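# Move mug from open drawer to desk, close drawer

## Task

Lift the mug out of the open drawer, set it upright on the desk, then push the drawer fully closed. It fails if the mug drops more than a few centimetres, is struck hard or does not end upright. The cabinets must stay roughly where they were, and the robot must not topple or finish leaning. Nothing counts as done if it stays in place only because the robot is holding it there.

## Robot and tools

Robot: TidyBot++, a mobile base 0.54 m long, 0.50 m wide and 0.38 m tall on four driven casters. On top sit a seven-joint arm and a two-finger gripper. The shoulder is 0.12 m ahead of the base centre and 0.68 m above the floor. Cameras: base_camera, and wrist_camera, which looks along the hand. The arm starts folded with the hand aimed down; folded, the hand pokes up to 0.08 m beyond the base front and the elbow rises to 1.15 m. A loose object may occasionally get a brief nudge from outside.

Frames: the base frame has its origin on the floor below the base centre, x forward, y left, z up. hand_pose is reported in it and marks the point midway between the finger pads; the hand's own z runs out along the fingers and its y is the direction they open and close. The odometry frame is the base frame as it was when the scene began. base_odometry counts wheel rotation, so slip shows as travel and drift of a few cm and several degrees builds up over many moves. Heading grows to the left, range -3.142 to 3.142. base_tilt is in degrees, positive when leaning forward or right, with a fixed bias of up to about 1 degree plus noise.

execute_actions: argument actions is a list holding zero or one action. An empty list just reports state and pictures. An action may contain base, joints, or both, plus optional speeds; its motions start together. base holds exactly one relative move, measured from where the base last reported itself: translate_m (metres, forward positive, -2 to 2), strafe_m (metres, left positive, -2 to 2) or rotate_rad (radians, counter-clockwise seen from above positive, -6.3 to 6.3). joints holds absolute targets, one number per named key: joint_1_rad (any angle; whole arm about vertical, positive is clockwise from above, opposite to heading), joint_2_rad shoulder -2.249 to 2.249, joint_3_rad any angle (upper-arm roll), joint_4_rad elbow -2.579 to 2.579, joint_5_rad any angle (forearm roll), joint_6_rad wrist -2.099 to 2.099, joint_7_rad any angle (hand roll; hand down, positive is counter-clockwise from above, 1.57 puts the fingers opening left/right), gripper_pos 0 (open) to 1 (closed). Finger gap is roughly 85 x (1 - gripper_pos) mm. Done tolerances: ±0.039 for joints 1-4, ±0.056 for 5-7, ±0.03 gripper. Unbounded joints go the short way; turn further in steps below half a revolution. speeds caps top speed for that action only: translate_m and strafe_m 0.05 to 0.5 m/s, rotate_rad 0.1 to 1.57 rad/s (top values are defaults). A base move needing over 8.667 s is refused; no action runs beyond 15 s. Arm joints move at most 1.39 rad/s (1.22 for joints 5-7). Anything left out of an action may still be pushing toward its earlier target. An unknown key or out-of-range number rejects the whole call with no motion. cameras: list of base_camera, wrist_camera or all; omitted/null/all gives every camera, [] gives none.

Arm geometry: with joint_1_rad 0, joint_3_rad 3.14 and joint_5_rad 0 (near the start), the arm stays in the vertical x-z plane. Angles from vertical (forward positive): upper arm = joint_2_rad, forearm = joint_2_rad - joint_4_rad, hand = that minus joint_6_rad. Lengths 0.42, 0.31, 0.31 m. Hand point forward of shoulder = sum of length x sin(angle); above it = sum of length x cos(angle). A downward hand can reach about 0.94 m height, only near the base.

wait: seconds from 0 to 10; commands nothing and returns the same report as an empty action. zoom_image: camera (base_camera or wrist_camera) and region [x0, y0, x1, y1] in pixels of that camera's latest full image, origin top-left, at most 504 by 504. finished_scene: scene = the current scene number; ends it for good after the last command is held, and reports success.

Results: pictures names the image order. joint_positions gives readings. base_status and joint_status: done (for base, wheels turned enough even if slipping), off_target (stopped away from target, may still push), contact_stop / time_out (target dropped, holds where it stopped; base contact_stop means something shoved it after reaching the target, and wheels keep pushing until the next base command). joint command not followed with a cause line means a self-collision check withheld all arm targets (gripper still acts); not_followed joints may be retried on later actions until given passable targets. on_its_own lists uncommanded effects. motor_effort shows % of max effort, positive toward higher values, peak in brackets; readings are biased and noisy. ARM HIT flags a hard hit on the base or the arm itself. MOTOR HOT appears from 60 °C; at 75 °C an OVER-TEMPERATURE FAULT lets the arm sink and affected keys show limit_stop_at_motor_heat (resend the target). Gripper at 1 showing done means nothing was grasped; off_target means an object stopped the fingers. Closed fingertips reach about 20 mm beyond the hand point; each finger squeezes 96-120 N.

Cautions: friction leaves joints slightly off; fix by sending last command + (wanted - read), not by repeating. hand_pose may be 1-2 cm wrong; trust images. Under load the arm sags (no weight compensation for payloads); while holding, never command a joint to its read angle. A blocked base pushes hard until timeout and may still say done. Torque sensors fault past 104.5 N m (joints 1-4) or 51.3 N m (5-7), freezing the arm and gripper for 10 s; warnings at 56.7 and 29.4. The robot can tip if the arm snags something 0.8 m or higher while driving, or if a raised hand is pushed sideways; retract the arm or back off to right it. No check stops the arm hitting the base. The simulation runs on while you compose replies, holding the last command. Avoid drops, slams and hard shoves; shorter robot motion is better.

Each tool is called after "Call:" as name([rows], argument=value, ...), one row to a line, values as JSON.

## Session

Call:
execute_actions(actions=[])

Scene clock: 0.00 s.
base_odometry: x=+0.000 y=+0.000 heading=+0.000 (m, m, rad; odometry frame)
base_tilt: forward=+0.2 right=+0.3 (deg)
base_status: not commanded
joint_positions: joint_1_rad=+0.012 joint_2_rad=-0.396 joint_3_rad=+3.150 joint_4_rad=-2.550 joint_5_rad=-0.020 joint_6_rad=-0.920 joint_7_rad=+1.586 gripper_pos=+0.000
joint_status: not commanded
motor_effort: joint_1_rad=+0 joint_2_rad=-1 joint_3_rad=+0 joint_4_rad=+13 joint_5_rad=+1 joint_6_rad=+1 joint_7_rad=+0 (%)
hand_pose: x=+0.2401 y=+0.0042 z=+0.5863 quat_wxyz=(-0.009, +0.999, -0.008, +0.034) (m; base frame)
pictures: base_camera, wrist_camera
Images, in order (width x height): base_camera 644x364, wrist_camera 644x476.

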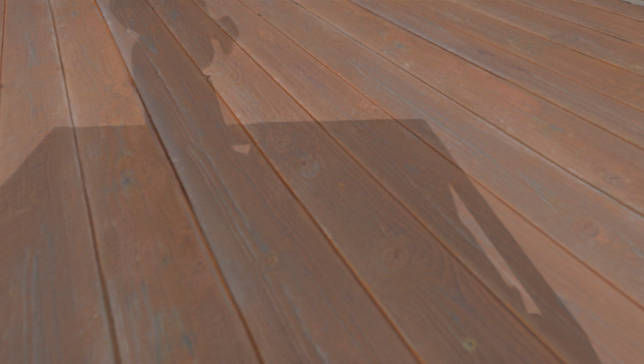

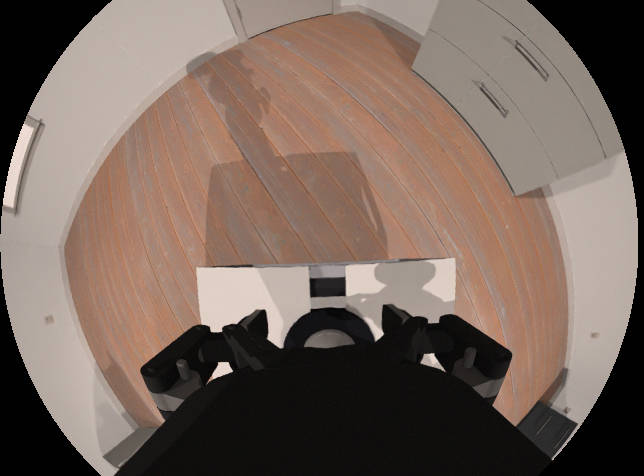

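Call:
execute_actions([
  {"base": {"rotate_rad": 3.14}, "joints": {"joint_6_rad": 0.1}},
], cameras=["wrist_camera"])

Scene clock: 3.60 s.
base_odometry: x=+0.000 y=+0.000 heading=+3.140 (m, m, rad; odometry frame)
base_tilt: forward=+0.2 right=+0.3 (deg)
base_status: done
joint_positions: joint_1_rad=+0.012 joint_2_rad=-0.396 joint_3_rad=+3.150 joint_4_rad=-2.548 joint_5_rad=-0.020 joint_6_rad=+0.093 joint_7_rad=+1.586 gripper_pos=+0.000
joint_status: all done
motor_effort: joint_1_rad=+0(1) joint_2_rad=-6(6) joint_3_rad=+0(1) joint_4_rad=+17(18) joint_5_rad=+1(0) joint_6_rad=+8(7) joint_7_rad=+0(0) (%)
hand_pose: x=+0.4945 y=-0.0071 z=+0.7515 quat_wxyz=(+0.003, +0.857, -0.012, +0.515) (m; base frame)
pictures: wrist_camera
Images, in order (width x height): wrist_camera 644x476.

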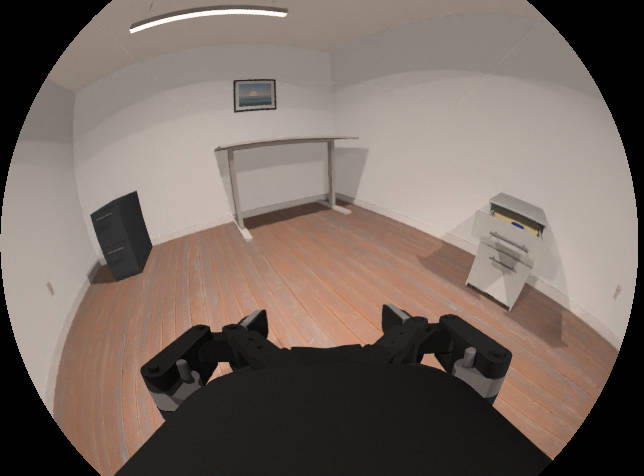

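Call:
zoom_image(camera="wrist_camera", region=[450, 180, 570, 320])

Call:
zoom_image(camera="wrist_camera", region=[200, 120, 380, 250])

Region (450, 180, 570, 320) of wrist_camera's 644x476 image, scaled by 3.600; it fills the left 432 columns of this view, and the rest is white.

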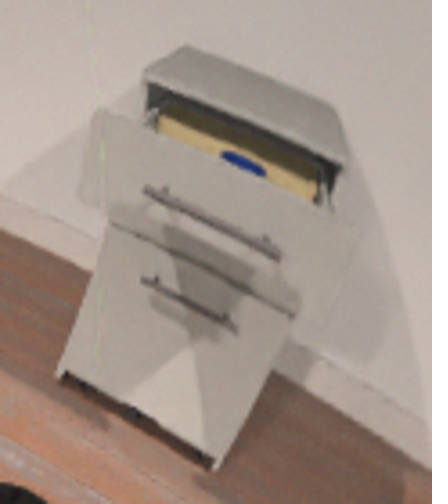

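Region (200, 120, 380, 250) of wrist_camera's 644x476 image, scaled by 2.800.

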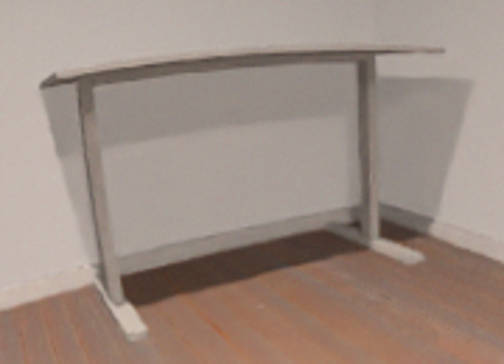

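Call:
execute_actions([
  {"base": {"rotate_rad": -0.96}, "joints": {"joint_6_rad": -0.2}},
], cameras=[])

Call:
execute_actions([
  {"base": {"strafe_m": 0.28}},
], cameras=[])

Call:
execute_actions([
  {"base": {"translate_m": 0.6}},
])

Scene clock: 8.07 s.
base_odometry: x=+0.000 y=+0.000 heading=+2.180 (m, m, rad; odometry frame)
base_tilt: forward=+0.2 right=+0.4 (deg)
base_status: done
joint_positions: joint_1_rad=+0.012 joint_2_rad=-0.396 joint_3_rad=+3.150 joint_4_rad=-2.553 joint_5_rad=-0.020 joint_6_rad=-0.190 joint_7_rad=+1.586 gripper_pos=+0.000
joint_status: all done
motor_effort: joint_1_rad=+0(1) joint_2_rad=-4(5) joint_3_rad=+0(1) joint_4_rad=+16(18) joint_5_rad=+1(1) joint_6_rad=+6(7) joint_7_rad=+0(0) (%)
hand_pose: x=+0.4409 y=-0.0040 z=+0.6782 quat_wxyz=(+0.000, +0.922, -0.011, +0.387) (m; base frame)
pictures: none
No camera images: the call's "cameras" was empty. Leave "cameras" out to get every camera's image.

Scene clock: 9.93 s.
base_odometry: x=-0.230 y=-0.160 heading=+2.180 (m, m, rad; odometry frame)
base_tilt: forward=+0.2 right=+0.3 (deg)
base_status: done
joint_positions: joint_1_rad=+0.012 joint_2_rad=-0.396 joint_3_rad=+3.150 joint_4_rad=-2.553 joint_5_rad=-0.020 joint_6_rad=-0.190 joint_7_rad=+1.586 gripper_pos=+0.000
joint_status: not commanded
motor_effort: joint_1_rad=+1(0) joint_2_rad=-4(4) joint_3_rad=+1(1) joint_4_rad=+16(17) joint_5_rad=+0(1) joint_6_rad=+6(7) joint_7_rad=+0(0) (%)
hand_pose: x=+0.4409 y=-0.0040 z=+0.6782 quat_wxyz=(+0.000, +0.922, -0.011, +0.387) (m; base frame)
pictures: none
No camera images: the call's "cameras" was empty. Leave "cameras" out to get every camera's image.

Scene clock: 12.50 s.
base_odometry: x=-0.573 y=+0.332 heading=+2.180 (m, m, rad; odometry frame)
base_tilt: forward=+0.3 right=+0.3 (deg)
base_status: done
joint_positions: joint_1_rad=+0.012 joint_2_rad=-0.396 joint_3_rad=+3.150 joint_4_rad=-2.553 joint_5_rad=-0.020 joint_6_rad=-0.190 joint_7_rad=+1.586 gripper_pos=+0.000
joint_status: not commanded
motor_effort: joint_1_rad=+0(0) joint_2_rad=-4(7) joint_3_rad=+0(1) joint_4_rad=+16(17) joint_5_rad=+1(1) joint_6_rad=+7(7) joint_7_rad=+0(0) (%)
hand_pose: x=+0.4409 y=-0.0040 z=+0.6782 quat_wxyz=(+0.000, +0.922, -0.011, +0.387) (m; base frame)
pictures: base_camera, wrist_camera
Images, in order (width x height): base_camera 644x364, wrist_camera 644x476.

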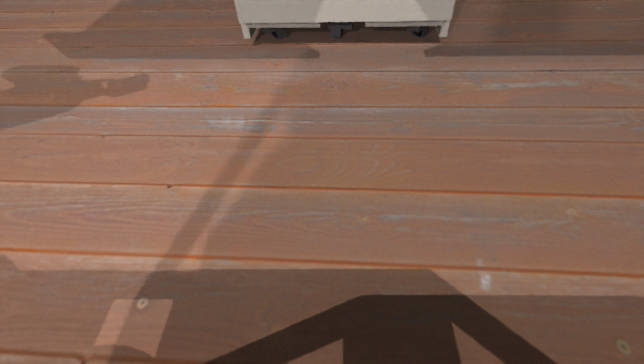

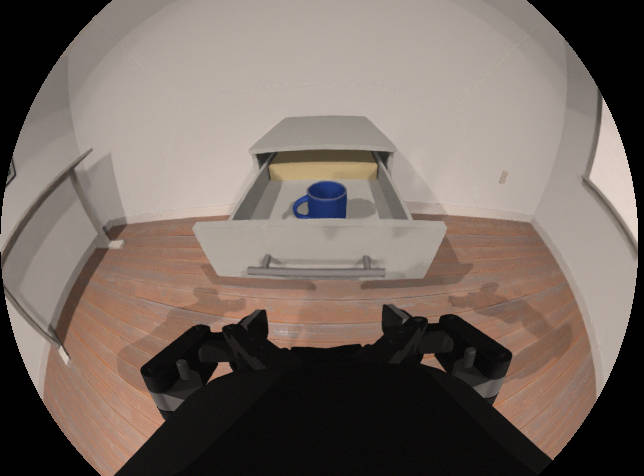

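Call:
zoom_image(camera="wrist_camera", region=[180, 100, 460, 300])

Region (180, 100, 460, 300) of wrist_camera's 644x476 image, scaled by 1.800; it fills the top 360 rows of this view, and the rest is white.

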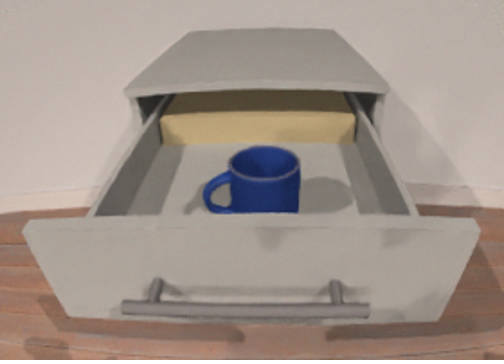

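Call:
execute_actions([
  {"base": {"strafe_m": -0.045}, "joints": {"joint_1_rad": 0.014, "joint_2_rad": 0.12, "joint_3_rad": 3.125, "joint_4_rad": -1.86, "joint_5_rad": -0.014, "joint_6_rad": -0.925, "joint_7_rad": 1.6, "gripper_pos": 0.3}},
], cameras=[])

Call:
execute_actions([
  {"base": {"translate_m": 0.2}, "speeds": {"translate_m": 0.3}},
])

Scene clock: 15.93 s.
base_odometry: x=-0.536 y=+0.358 heading=+2.180 (m, m, rad; odometry frame)
base_tilt: forward=+0.3 right=+0.3 (deg)
base_status: done
joint_positions: joint_1_rad=+0.012 joint_2_rad=+0.106 joint_3_rad=+3.150 joint_4_rad=-1.876 joint_5_rad=-0.020 joint_6_rad=-0.895 joint_7_rad=+1.586 gripper_pos=+0.300
joint_status: all done
motor_effort: joint_1_rad=+0(0) joint_2_rad=-23(24) joint_3_rad=+0(1) joint_4_rad=+15(18) joint_5_rad=+1(1) joint_6_rad=+2(7) joint_7_rad=+0(0) (%)
hand_pose: x=+0.5333 y=-0.0025 z=+0.6742 quat_wxyz=(-0.006, +0.991, -0.008, +0.132) (m; base frame)
pictures: none
No camera images: the call's "cameras" was empty. Leave "cameras" out to get every camera's image.

Scene clock: 17.57 s.
base_odometry: x=-0.651 y=+0.522 heading=+2.180 (m, m, rad; odometry frame)
base_tilt: forward=+0.3 right=+0.3 (deg)
base_status: done
joint_positions: joint_1_rad=+0.012 joint_2_rad=+0.113 joint_3_rad=+3.150 joint_4_rad=-1.872 joint_5_rad=-0.020 joint_6_rad=-0.898 joint_7_rad=+1.586 gripper_pos=+0.300
joint_status: not commanded
motor_effort: joint_1_rad=+0(0) joint_2_rad=-25(26) joint_3_rad=+0(1) joint_4_rad=+15(17) joint_5_rad=+1(0) joint_6_rad=+2(3) joint_7_rad=+0(0) (%)
hand_pose: x=+0.5339 y=-0.0023 z=+0.6724 quat_wxyz=(-0.006, +0.992, -0.008, +0.129) (m; base frame)
pictures: base_camera, wrist_camera
Images, in order (width x height): base_camera 644x364, wrist_camera 644x476.

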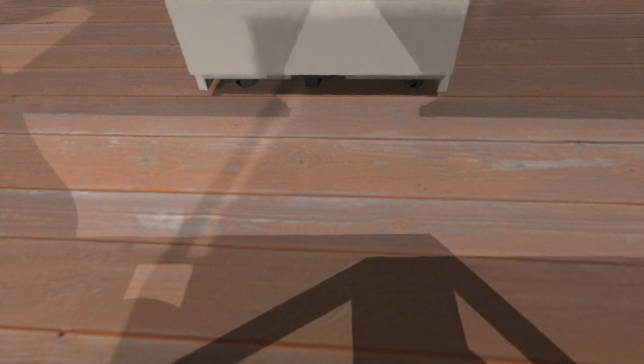

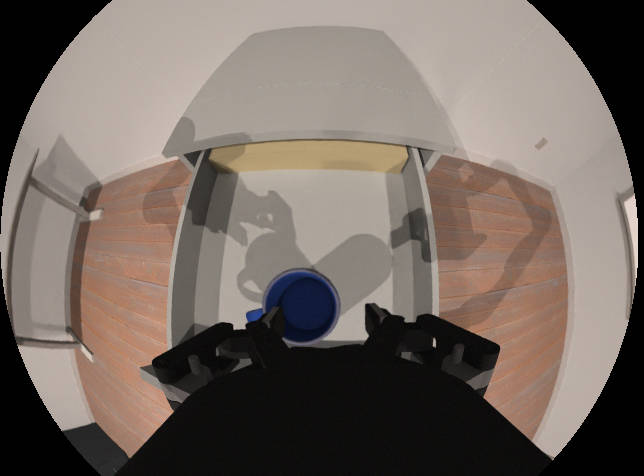

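Call:
zoom_image(camera="wrist_camera", region=[220, 230, 420, 370])

Region (220, 230, 420, 370) of wrist_camera's 644x476 image, scaled by 2.520; it fills the top 353 rows of this view, and the rest is white.

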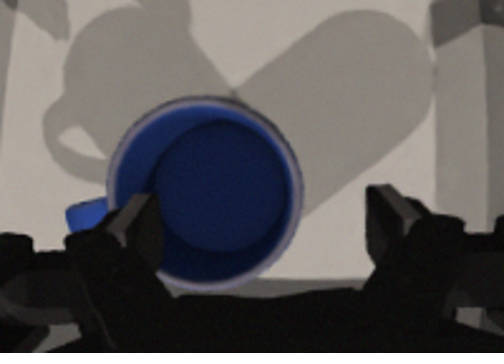

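Call:
execute_actions([
  {"base": {"strafe_m": -0.018}, "joints": {"joint_2_rad": 0.205, "joint_4_rad": -2.025, "joint_6_rad": -0.64}},
])

Scene clock: 19.43 s.
base_odometry: x=-0.636 y=+0.533 heading=+2.180 (m, m, rad; odometry frame)
base_tilt: forward=+0.2 right=+0.3 (deg)
base_status: done
joint_positions: joint_1_rad=+0.014 joint_2_rad=+0.196 joint_3_rad=+3.145 joint_4_rad=-2.014 joint_5_rad=-0.020 joint_6_rad=-0.669 joint_7_rad=+1.586 gripper_pos=+0.300
joint_status: all done
motor_effort: joint_1_rad=+0(2) joint_2_rad=-25(28) joint_3_rad=-1(1) joint_4_rad=+13(16) joint_5_rad=+1(1) joint_6_rad=+2(2) joint_7_rad=+0(0) (%)
hand_pose: x=+0.5343 y=-0.0023 z=+0.6066 quat_wxyz=(-0.005, +0.991, -0.008, +0.131) (m; base frame)
pictures: base_camera, wrist_camera
Images, in order (width x height): base_camera 644x364, wrist_camera 644x476.

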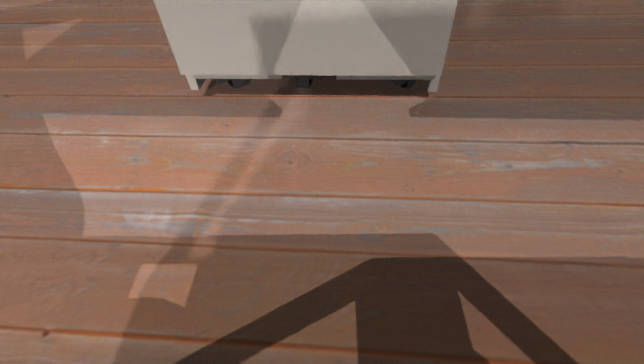

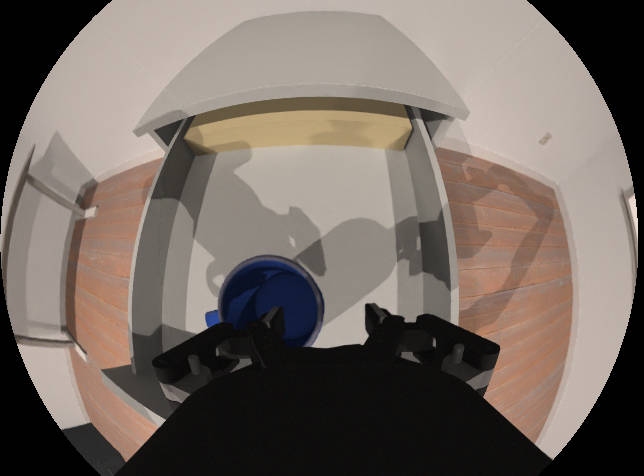

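Call:
zoom_image(camera="wrist_camera", region=[190, 230, 410, 370])

Region (190, 230, 410, 370) of wrist_camera's 644x476 image, scaled by 2.291; it fills the top 321 rows of this view, and the rest is white.

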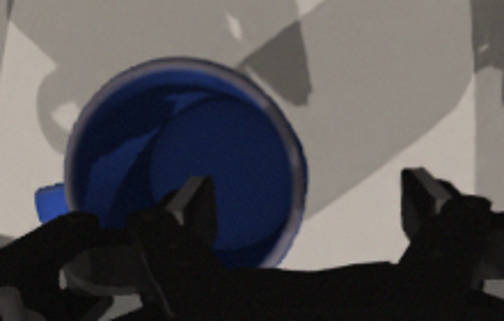

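Call:
execute_actions([
  {"joints": {"joint_2_rad": 0.34, "joint_4_rad": -2.064, "joint_6_rad": -0.468}},
])

Scene clock: 26.90 s.
base_odometry: x=-0.636 y=+0.532 heading=+2.180 (m, m, rad; odometry frame)
base_tilt: forward=+0.2 right=+0.2 (deg)
base_status: not commanded
joint_positions: joint_1_rad=+0.014 joint_2_rad=+0.311 joint_3_rad=+3.145 joint_4_rad=-2.042 joint_5_rad=-0.020 joint_6_rad=-0.490 joint_7_rad=+1.586 gripper_pos=+0.300
joint_status: all done
motor_effort: joint_1_rad=+0(1) joint_2_rad=-19(30) joint_3_rad=+0(2) joint_4_rad=+8(14) joint_5_rad=+1(1) joint_6_rad=+2(3) joint_7_rad=+0(0) (%)
hand_pose: x=+0.5624 y=-0.0037 z=+0.5632 quat_wxyz=(-0.003, +0.989, -0.009, +0.149) (m; base frame)
pictures: base_camera, wrist_camera
Images, in order (width x height): base_camera 644x364, wrist_camera 644x476.

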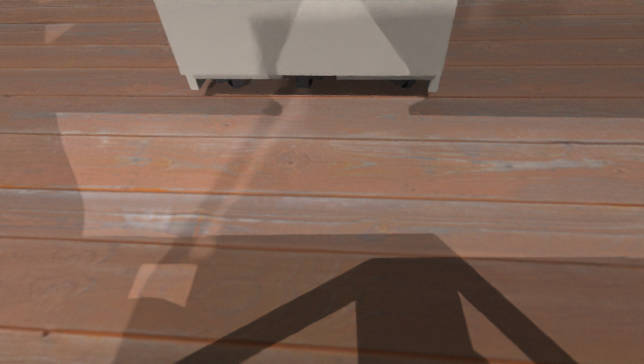

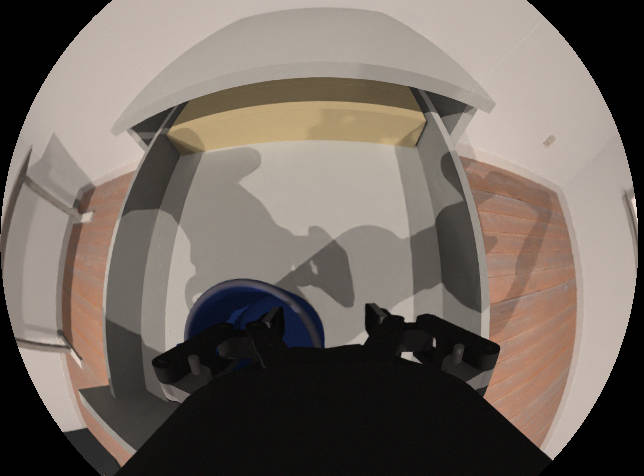

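Call:
execute_actions([
  {"joints": {"joint_2_rad": 0.315, "joint_4_rad": -2.05, "joint_6_rad": -0.468, "gripper_pos": 0.6}},
])

Scene clock: 28.57 s.
base_odometry: x=-0.636 y=+0.532 heading=+2.180 (m, m, rad; odometry frame)
base_tilt: forward=+0.2 right=+0.3 (deg)
base_status: not commanded
joint_positions: joint_1_rad=+0.014 joint_2_rad=+0.310 joint_3_rad=+3.145 joint_4_rad=-2.042 joint_5_rad=-0.020 joint_6_rad=-0.489 joint_7_rad=+1.586 gripper_pos=+0.600
joint_status: all done
motor_effort: joint_1_rad=+0(0) joint_2_rad=-27(27) joint_3_rad=+0(1) joint_4_rad=+12(11) joint_5_rad=+1(0) joint_6_rad=+3(2) joint_7_rad=+0(0) (%)
hand_pose: x=+0.5625 y=-0.0037 z=+0.5636 quat_wxyz=(-0.003, +0.989, -0.009, +0.149) (m; base frame)
pictures: base_camera, wrist_camera
Images, in order (width x height): base_camera 644x364, wrist_camera 644x476.

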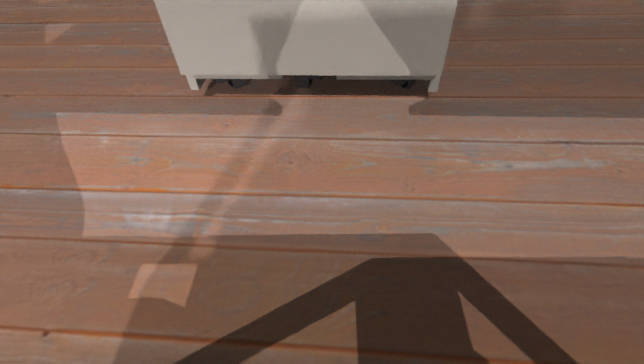

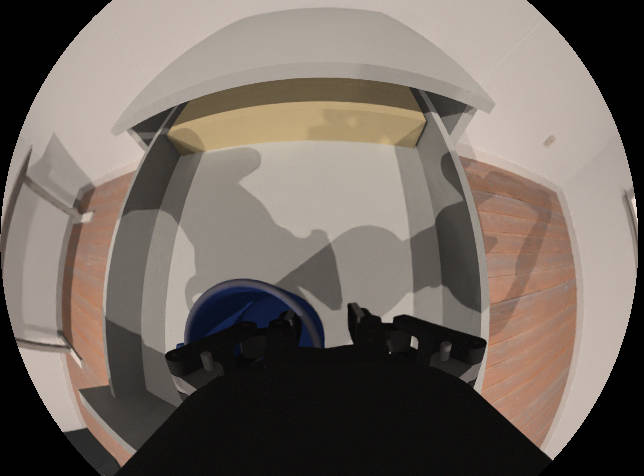

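Call:
zoom_image(camera="wrist_camera", region=[160, 260, 420, 400])

Region (160, 260, 420, 400) of wrist_camera's 644x476 image, scaled by 1.938; it fills the top 271 rows of this view, and the rest is white.

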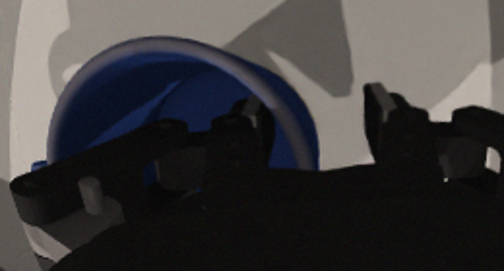

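Call:
execute_actions([
  {"base": {"translate_m": -0.011}, "joints": {"joint_2_rad": 0.335, "joint_4_rad": -2.055, "joint_6_rad": -0.455}, "speeds": {"translate_m": 0.05}},
])

Scene clock: 29.80 s.
base_odometry: x=-0.630 y=+0.524 heading=+2.181 (m, m, rad; odometry frame)
base_tilt: forward=+0.2 right=+0.3 (deg)
base_status: done
joint_positions: joint_1_rad=+0.014 joint_2_rad=+0.312 joint_3_rad=+3.145 joint_4_rad=-2.043 joint_5_rad=-0.020 joint_6_rad=-0.477 joint_7_rad=+1.586 gripper_pos=+0.600
joint_status: all done
motor_effort: joint_1_rad=+1(0) joint_2_rad=-26(28) joint_3_rad=+0(1) joint_4_rad=+11(13) joint_5_rad=+1(1) joint_6_rad=+2(1) joint_7_rad=+0(0) (%)
hand_pose: x=+0.5656 y=-0.0038 z=+0.5637 quat_wxyz=(-0.003, +0.988, -0.009, +0.154) (m; base frame)
pictures: base_camera, wrist_camera
Images, in order (width x height): base_camera 644x364, wrist_camera 644x476.

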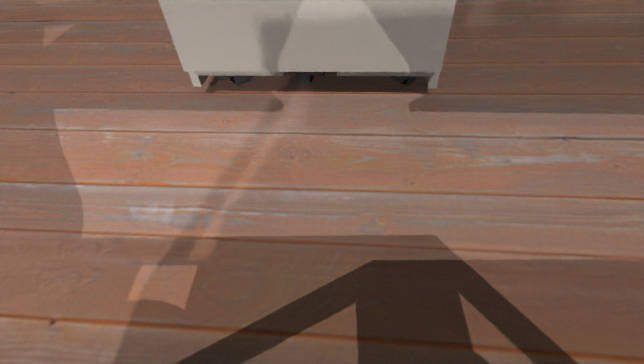

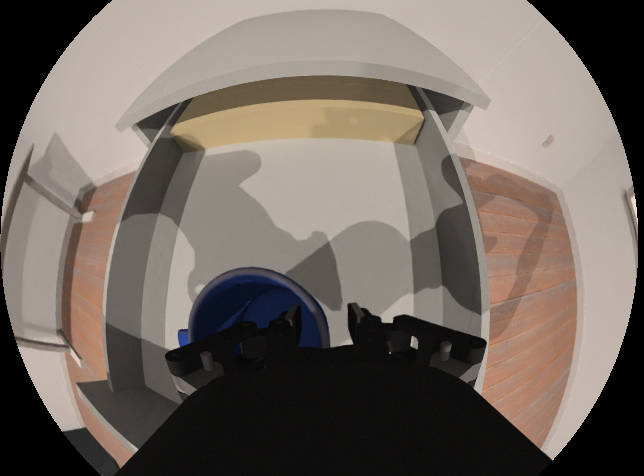

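Call:
execute_actions([
  {"joints": {"gripper_pos": 1.0}},
])

Scene clock: 31.47 s.
base_odometry: x=-0.630 y=+0.524 heading=+2.181 (m, m, rad; odometry frame)
base_tilt: forward=+0.2 right=+0.3 (deg)
base_status: not commanded
joint_positions: joint_1_rad=+0.015 joint_2_rad=+0.311 joint_3_rad=+3.145 joint_4_rad=-2.043 joint_5_rad=-0.020 joint_6_rad=-0.477 joint_7_rad=+1.586 gripper_pos=+0.917
joint_status: gripper_pos off_target (ended at +0.917, target +1.000)
motor_effort: joint_1_rad=-1(2) joint_2_rad=-25(27) joint_3_rad=-1(4) joint_4_rad=+10(13) joint_5_rad=+1(1) joint_6_rad=+3(4) joint_7_rad=+0(1) (%)
hand_pose: x=+0.5658 y=-0.0040 z=+0.5644 quat_wxyz=(-0.003, +0.988, -0.009, +0.155) (m; base frame)
pictures: base_camera, wrist_camera
Images, in order (width x height): base_camera 644x364, wrist_camera 644x476.

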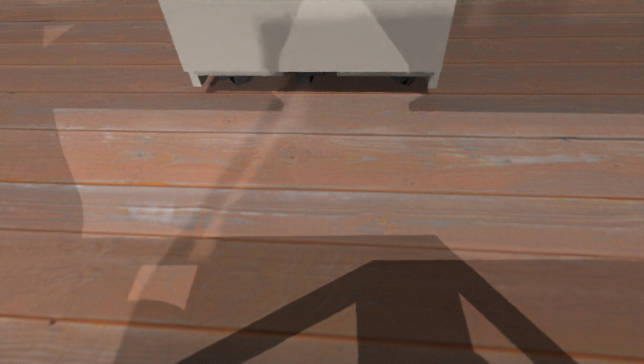

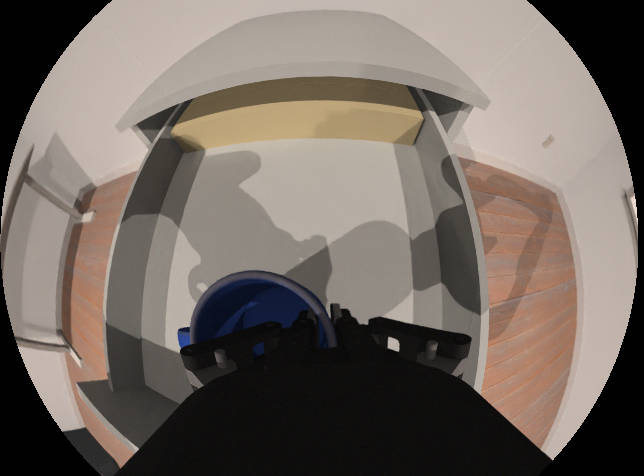

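Call:
execute_actions([
  {"joints": {"joint_2_rad": 0.178, "joint_4_rad": -1.937, "joint_6_rad": -0.716}},
])

Scene clock: 32.83 s.
base_odometry: x=-0.630 y=+0.524 heading=+2.181 (m, m, rad; odometry frame)
base_tilt: forward=+0.3 right=+0.3 (deg)
base_status: not commanded
joint_positions: joint_1_rad=+0.015 joint_2_rad=+0.196 joint_3_rad=+3.145 joint_4_rad=-1.958 joint_5_rad=-0.020 joint_6_rad=-0.691 joint_7_rad=+1.586 gripper_pos=+0.918
joint_status: all done
motor_effort: joint_1_rad=+0(0) joint_2_rad=-28(34) joint_3_rad=-1(1) joint_4_rad=+16(15) joint_5_rad=+0(1) joint_6_rad=+3(3) joint_7_rad=+0(0) (%)
hand_pose: x=+0.5546 y=-0.0026 z=+0.6239 quat_wxyz=(-0.005, +0.989, -0.008, +0.148) (m; base frame)
pictures: base_camera, wrist_camera
Images, in order (width x height): base_camera 644x364, wrist_camera 644x476.

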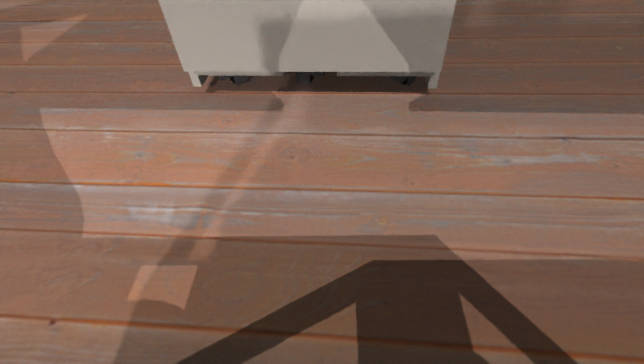

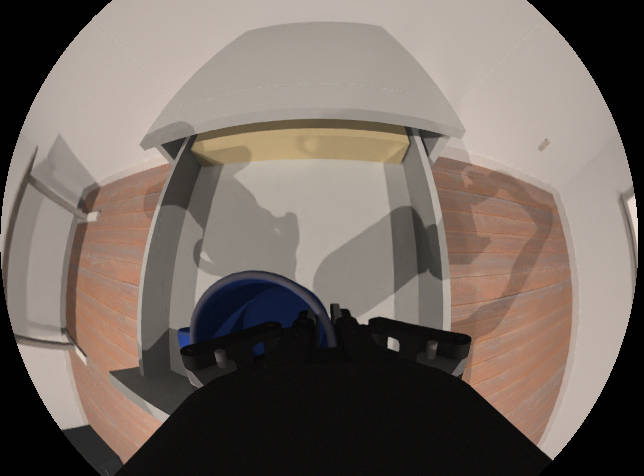

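Call:
execute_actions([
  {"joints": {"joint_2_rad": 0.11, "joint_4_rad": -0.82, "joint_6_rad": -1.898}},
])

Scene clock: 35.73 s.
base_odometry: x=-0.630 y=+0.524 heading=+2.181 (m, m, rad; odometry frame)
base_tilt: forward=+0.2 right=+0.3 (deg)
base_status: not commanded
joint_positions: joint_1_rad=+0.015 joint_2_rad=+0.137 joint_3_rad=+3.145 joint_4_rad=-0.844 joint_5_rad=-0.020 joint_6_rad=-1.874 joint_7_rad=+1.586 gripper_pos=+0.918
joint_status: all done
motor_effort: joint_1_rad=+1(0) joint_2_rad=-25(32) joint_3_rad=-1(1) joint_4_rad=+16(19) joint_5_rad=+0(1) joint_6_rad=+3(4) joint_7_rad=+0(0) (%)
hand_pose: x=+0.5258 y=+0.0001 z=+0.9749 quat_wxyz=(-0.006, +0.990, +0.003, +0.143) (m; base frame)
pictures: base_camera, wrist_camera
Images, in order (width x height): base_camera 644x364, wrist_camera 644x476.

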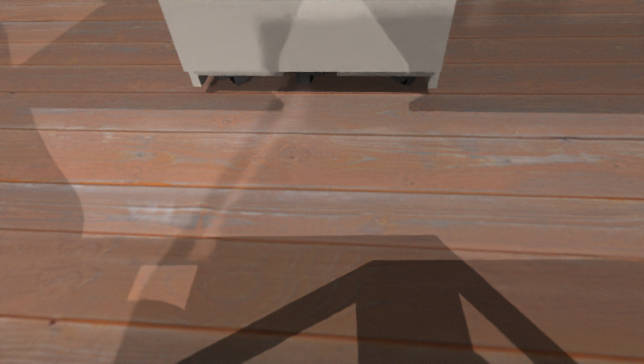

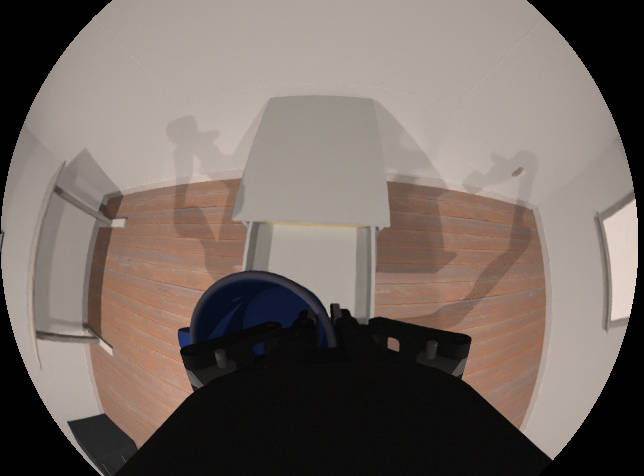

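Call:
execute_actions([
  {"base": {"rotate_rad": 1.57}, "speeds": {"rotate_rad": 0.9}},
], cameras=[])

Call:
execute_actions([
  {"base": {"translate_m": 0.95}, "speeds": {"translate_m": 0.4}},
])

Scene clock: 39.37 s.
base_odometry: x=-0.630 y=+0.524 heading=-2.533 (m, m, rad; odometry frame)
base_tilt: forward=+0.3 right=+0.3 (deg)
base_status: done
joint_positions: joint_1_rad=+0.013 joint_2_rad=+0.137 joint_3_rad=+3.140 joint_4_rad=-0.844 joint_5_rad=-0.020 joint_6_rad=-1.874 joint_7_rad=+1.586 gripper_pos=+0.918
joint_status: not commanded
motor_effort: joint_1_rad=+0(2) joint_2_rad=-27(28) joint_3_rad=+0(2) joint_4_rad=+15(16) joint_5_rad=+1(1) joint_6_rad=+3(3) joint_7_rad=+0(0) (%)
hand_pose: x=+0.5257 y=+0.0023 z=+0.9750 quat_wxyz=(-0.007, +0.990, +0.006, +0.143) (m; base frame)
pictures: none
No camera images: the call's "cameras" was empty. Leave "cameras" out to get every camera's image.

Scene clock: 42.90 s.
base_odometry: x=-1.409 y=-0.020 heading=-2.532 (m, m, rad; odometry frame)
base_tilt: forward=+0.3 right=+0.3 (deg)
base_status: done
joint_positions: joint_1_rad=+0.013 joint_2_rad=+0.127 joint_3_rad=+3.140 joint_4_rad=-0.844 joint_5_rad=-0.020 joint_6_rad=-1.877 joint_7_rad=+1.586 gripper_pos=+0.918
joint_status: not commanded
motor_effort: joint_1_rad=+0(0) joint_2_rad=-26(29) joint_3_rad=-1(1) joint_4_rad=+16(17) joint_5_rad=+0(0) joint_6_rad=+4(3) joint_7_rad=-1(0) (%)
hand_pose: x=+0.5220 y=+0.0023 z=+0.9789 quat_wxyz=(-0.007, +0.989, +0.006, +0.147) (m; base frame)
pictures: base_camera, wrist_camera
Images, in order (width x height): base_camera 644x364, wrist_camera 644x476.

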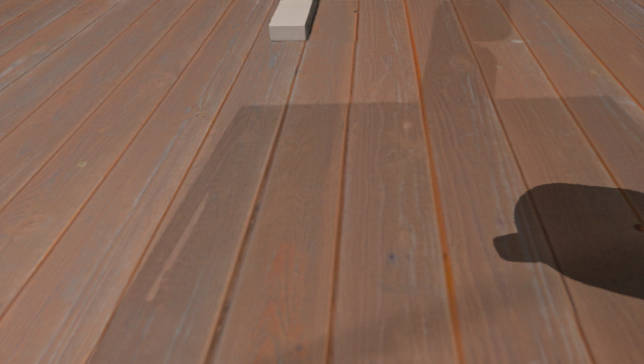

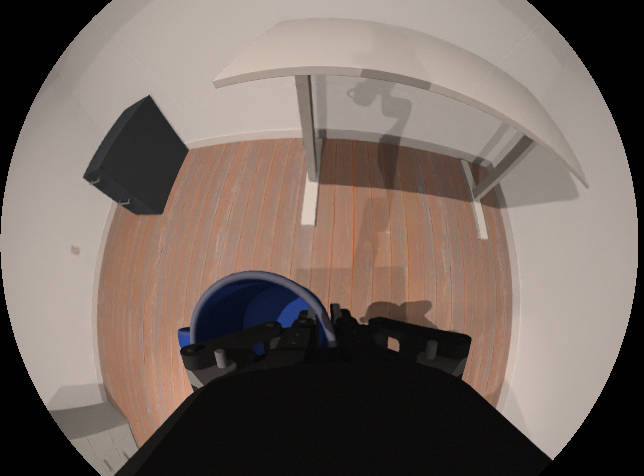

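Call:
execute_actions([
  {"base": {"strafe_m": -0.38}, "joints": {"joint_2_rad": 0.105, "joint_4_rad": -0.665, "joint_6_rad": -2.055}, "speeds": {"strafe_m": 0.35}},
])

Scene clock: 45.47 s.
base_odometry: x=-1.626 y=+0.291 heading=-2.532 (m, m, rad; odometry frame)
base_tilt: forward=+0.3 right=+0.3 (deg)
base_status: done
joint_positions: joint_1_rad=+0.014 joint_2_rad=+0.123 joint_3_rad=+3.140 joint_4_rad=-0.687 joint_5_rad=-0.020 joint_6_rad=-2.032 joint_7_rad=+1.586 gripper_pos=+0.918
joint_status: all done
motor_effort: joint_1_rad=+0(2) joint_2_rad=-23(29) joint_3_rad=+0(1) joint_4_rad=+14(16) joint_5_rad=+0(0) joint_6_rad=+3(3) joint_7_rad=+0(0) (%)
hand_pose: x=+0.4903 y=+0.0023 z=+1.0187 quat_wxyz=(-0.006, +0.989, +0.007, +0.149) (m; base frame)
pictures: base_camera, wrist_camera
Images, in order (width x height): base_camera 644x364, wrist_camera 644x476.

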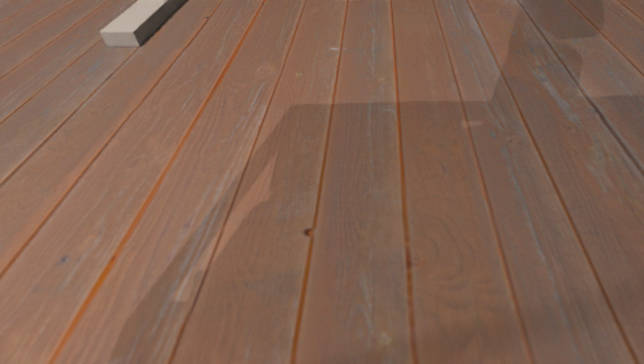

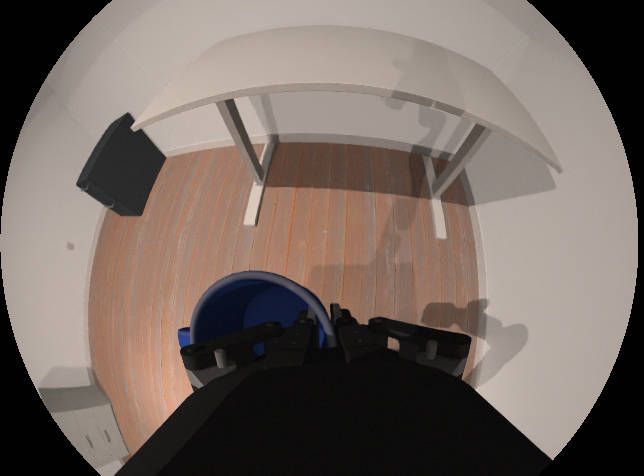

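Call:
execute_actions([
  {"base": {"translate_m": 0.25}, "speeds": {"translate_m": 0.3}},
])

Scene clock: 47.47 s.
base_odometry: x=-1.832 y=+0.148 heading=-2.532 (m, m, rad; odometry frame)
base_tilt: forward=+0.2 right=+0.3 (deg)
base_status: done
joint_positions: joint_1_rad=+0.014 joint_2_rad=+0.119 joint_3_rad=+3.140 joint_4_rad=-0.687 joint_5_rad=-0.020 joint_6_rad=-2.033 joint_7_rad=+1.586 gripper_pos=+0.918
joint_status: not commanded
motor_effort: joint_1_rad=+0(1) joint_2_rad=-23(28) joint_3_rad=+0(1) joint_4_rad=+15(15) joint_5_rad=+1(1) joint_6_rad=+3(4) joint_7_rad=+0(0) (%)
hand_pose: x=+0.4885 y=+0.0024 z=+1.0201 quat_wxyz=(-0.006, +0.989, +0.007, +0.151) (m; base frame)
pictures: base_camera, wrist_camera
Images, in order (width x height): base_camera 644x364, wrist_camera 644x476.

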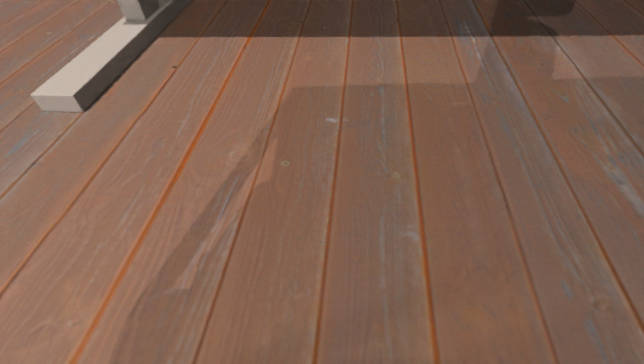

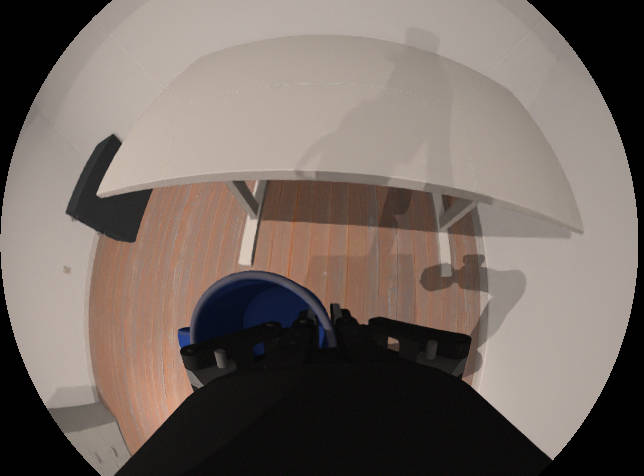

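Call:
zoom_image(camera="wrist_camera", region=[240, 130, 400, 250])

Region (240, 130, 400, 250) of wrist_camera's 644x476 image, scaled by 3.150; it fills the top 378 rows of this view, and the rest is white.

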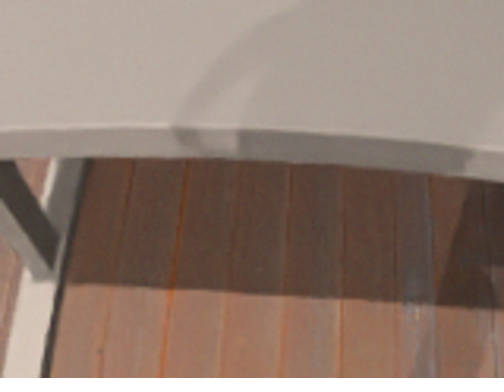

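Call:
execute_actions([
  {"joints": {"joint_2_rad": 0.105, "joint_4_rad": -0.515}},
])

Scene clock: 49.80 s.
base_odometry: x=-1.832 y=+0.148 heading=-2.532 (m, m, rad; odometry frame)
base_tilt: forward=+0.3 right=+0.3 (deg)
base_status: not commanded
joint_positions: joint_1_rad=+0.014 joint_2_rad=+0.119 joint_3_rad=+3.140 joint_4_rad=-0.537 joint_5_rad=-0.020 joint_6_rad=-2.033 joint_7_rad=+1.586 gripper_pos=+0.918
joint_status: all done
motor_effort: joint_1_rad=+0(1) joint_2_rad=-22(24) joint_3_rad=+0(0) joint_4_rad=+13(15) joint_5_rad=+1(1) joint_6_rad=+5(5) joint_7_rad=+0(0) (%)
hand_pose: x=+0.4967 y=+0.0022 z=+1.0688 quat_wxyz=(-0.005, +0.974, +0.008, +0.224) (m; base frame)
pictures: base_camera, wrist_camera
Images, in order (width x height): base_camera 644x364, wrist_camera 644x476.

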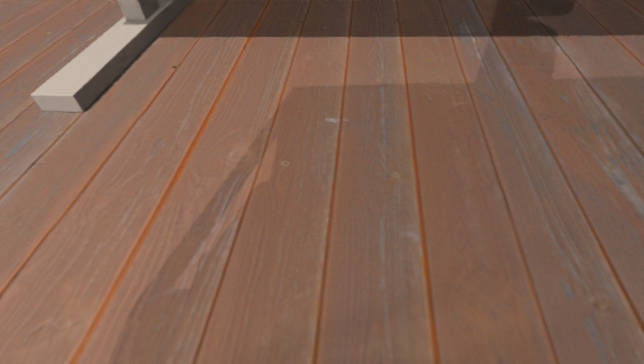

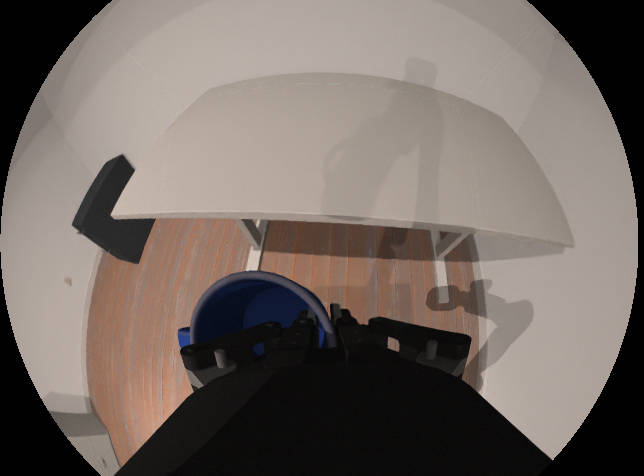

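Now drive forward slowly over the desk.

Call:
execute_actions([
  {"base": {"translate_m": 0.4}, "speeds": {"translate_m": 0.2}},
])

Scene clock: 52.67 s.
base_odometry: x=-2.160 y=-0.081 heading=-2.532 (m, m, rad; odometry frame)
base_tilt: forward=+0.3 right=+0.3 (deg)
base_status: done
joint_positions: joint_1_rad=+0.014 joint_2_rad=+0.119 joint_3_rad=+3.140 joint_4_rad=-0.537 joint_5_rad=-0.020 joint_6_rad=-2.035 joint_7_rad=+1.586 gripper_pos=+0.918
joint_status: not commanded
motor_effort: joint_1_rad=+0(0) joint_2_rad=-23(26) joint_3_rad=-1(1) joint_4_rad=+13(13) joint_5_rad=+1(0) joint_6_rad=+4(5) joint_7_rad=+0(0) (%)
hand_pose: x=+0.4962 y=+0.0022 z=+1.0686 quat_wxyz=(-0.005, +0.975, +0.008, +0.224) (m; base frame)
pictures: base_camera, wrist_camera
Images, in order (width x height): base_camera 644x364, wrist_camera 644x476.

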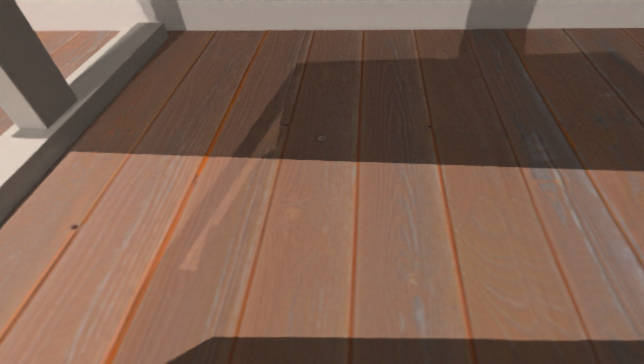

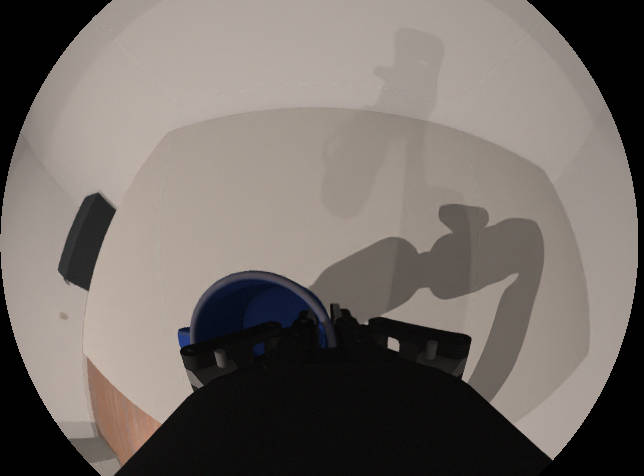

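Call:
execute_actions([
  {"joints": {"joint_2_rad": 0.105, "joint_4_rad": -0.695}},
])

Scene clock: 53.97 s.
base_odometry: x=-2.160 y=-0.081 heading=-2.532 (m, m, rad; odometry frame)
base_tilt: forward=+0.3 right=+0.3 (deg)
base_status: not commanded
joint_positions: joint_1_rad=+0.014 joint_2_rad=+0.119 joint_3_rad=+3.140 joint_4_rad=-0.690 joint_5_rad=-0.020 joint_6_rad=-2.035 joint_7_rad=+1.586 gripper_pos=+0.918
joint_status: all done
motor_effort: joint_1_rad=+0(0) joint_2_rad=-23(25) joint_3_rad=+0(1) joint_4_rad=+14(16) joint_5_rad=+1(0) joint_6_rad=+3(5) joint_7_rad=+0(0) (%)
hand_pose: x=+0.4876 y=+0.0024 z=+1.0190 quat_wxyz=(-0.006, +0.989, +0.007, +0.148) (m; base frame)
pictures: base_camera, wrist_camera
Images, in order (width x height): base_camera 644x364, wrist_camera 644x476.

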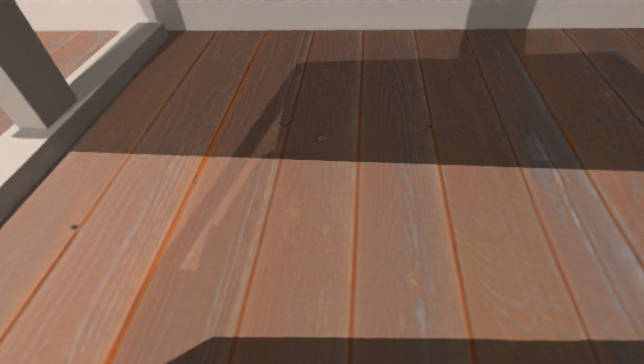

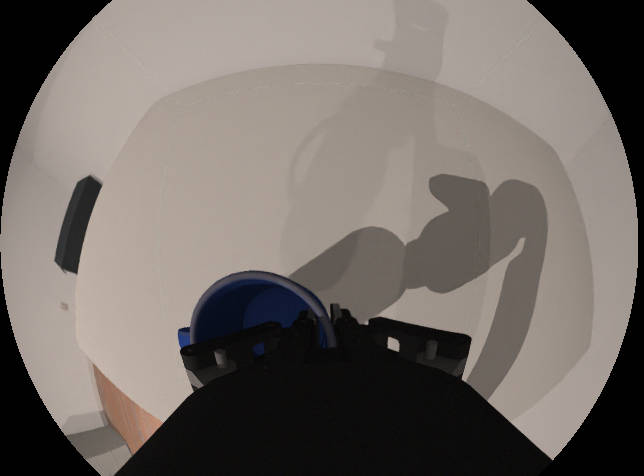

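Call:
execute_actions([
  {"joints": {"joint_2_rad": 0.105, "joint_4_rad": -0.762, "joint_6_rad": -1.93}},
])

Scene clock: 55.27 s.
base_odometry: x=-2.160 y=-0.081 heading=-2.532 (m, m, rad; odometry frame)
base_tilt: forward=+0.3 right=+0.3 (deg)
base_status: not commanded
joint_positions: joint_1_rad=+0.014 joint_2_rad=+0.120 joint_3_rad=+3.140 joint_4_rad=-0.758 joint_5_rad=-0.020 joint_6_rad=-1.959 joint_7_rad=+1.586 gripper_pos=+0.918
joint_status: all done
motor_effort: joint_1_rad=+0(0) joint_2_rad=-23(27) joint_3_rad=+0(1) joint_4_rad=+15(15) joint_5_rad=+0(1) joint_6_rad=+3(4) joint_7_rad=+0(0) (%)
hand_pose: x=+0.5045 y=+0.0024 z=+1.0036 quat_wxyz=(-0.007, +0.988, +0.007, +0.152) (m; base frame)
pictures: base_camera, wrist_camera
Images, in order (width x height): base_camera 644x364, wrist_camera 644x476.

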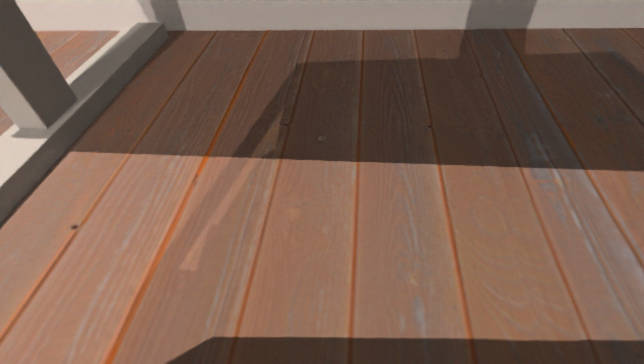

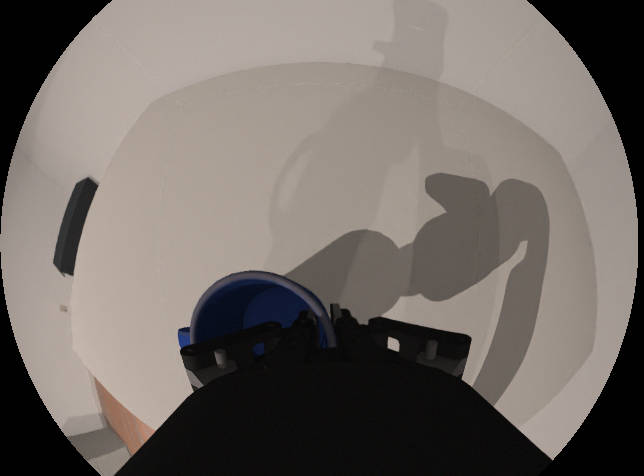

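Call:
execute_actions([
  {"joints": {"joint_2_rad": 0.105, "joint_4_rad": -0.825, "joint_6_rad": -1.864}},
])

Scene clock: 56.87 s.
base_odometry: x=-2.160 y=-0.081 heading=-2.532 (m, m, rad; odometry frame)
base_tilt: forward=+0.2 right=+0.2 (deg)
base_status: not commanded
joint_positions: joint_1_rad=+0.014 joint_2_rad=+0.103 joint_3_rad=+3.140 joint_4_rad=-0.812 joint_5_rad=-0.020 joint_6_rad=-1.893 joint_7_rad=+1.586 gripper_pos=+0.947
joint_status: all done
motor_effort: joint_1_rad=+0(1) joint_2_rad=-19(25) joint_3_rad=-1(1) joint_4_rad=+13(15) joint_5_rad=+0(0) joint_6_rad=+2(5) joint_7_rad=+0(1) (%)
hand_pose: x=+0.5133 y=+0.0024 z=+0.9980 quat_wxyz=(-0.007, +0.986, +0.006, +0.166) (m; base frame)
pictures: base_camera, wrist_camera
Images, in order (width x height): base_camera 644x364, wrist_camera 644x476.

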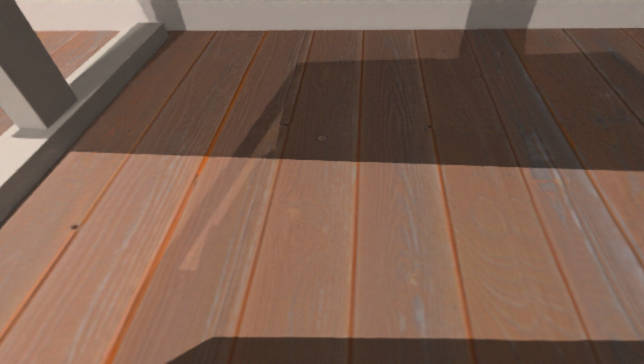

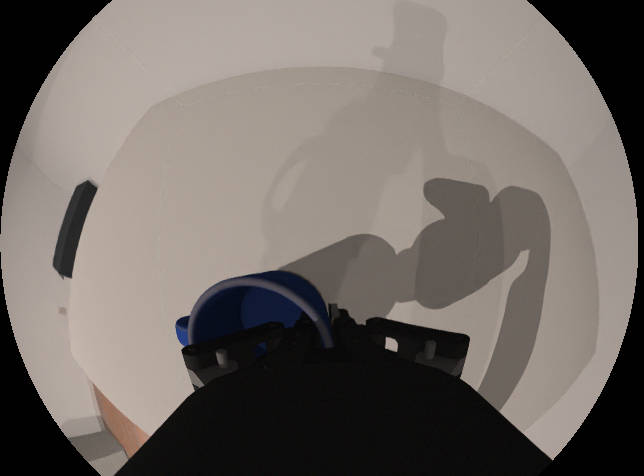

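Call:
zoom_image(camera="wrist_camera", region=[160, 240, 400, 380])

Region (160, 240, 400, 380) of wrist_camera's 644x476 image, scaled by 2.100; it fills the top 294 rows of this view, and the rest is white.

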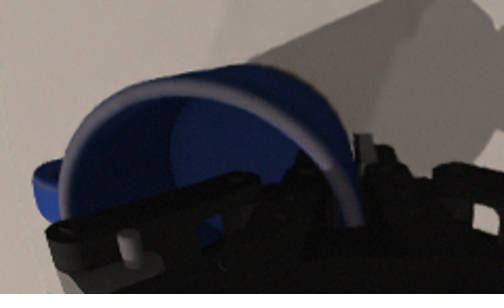

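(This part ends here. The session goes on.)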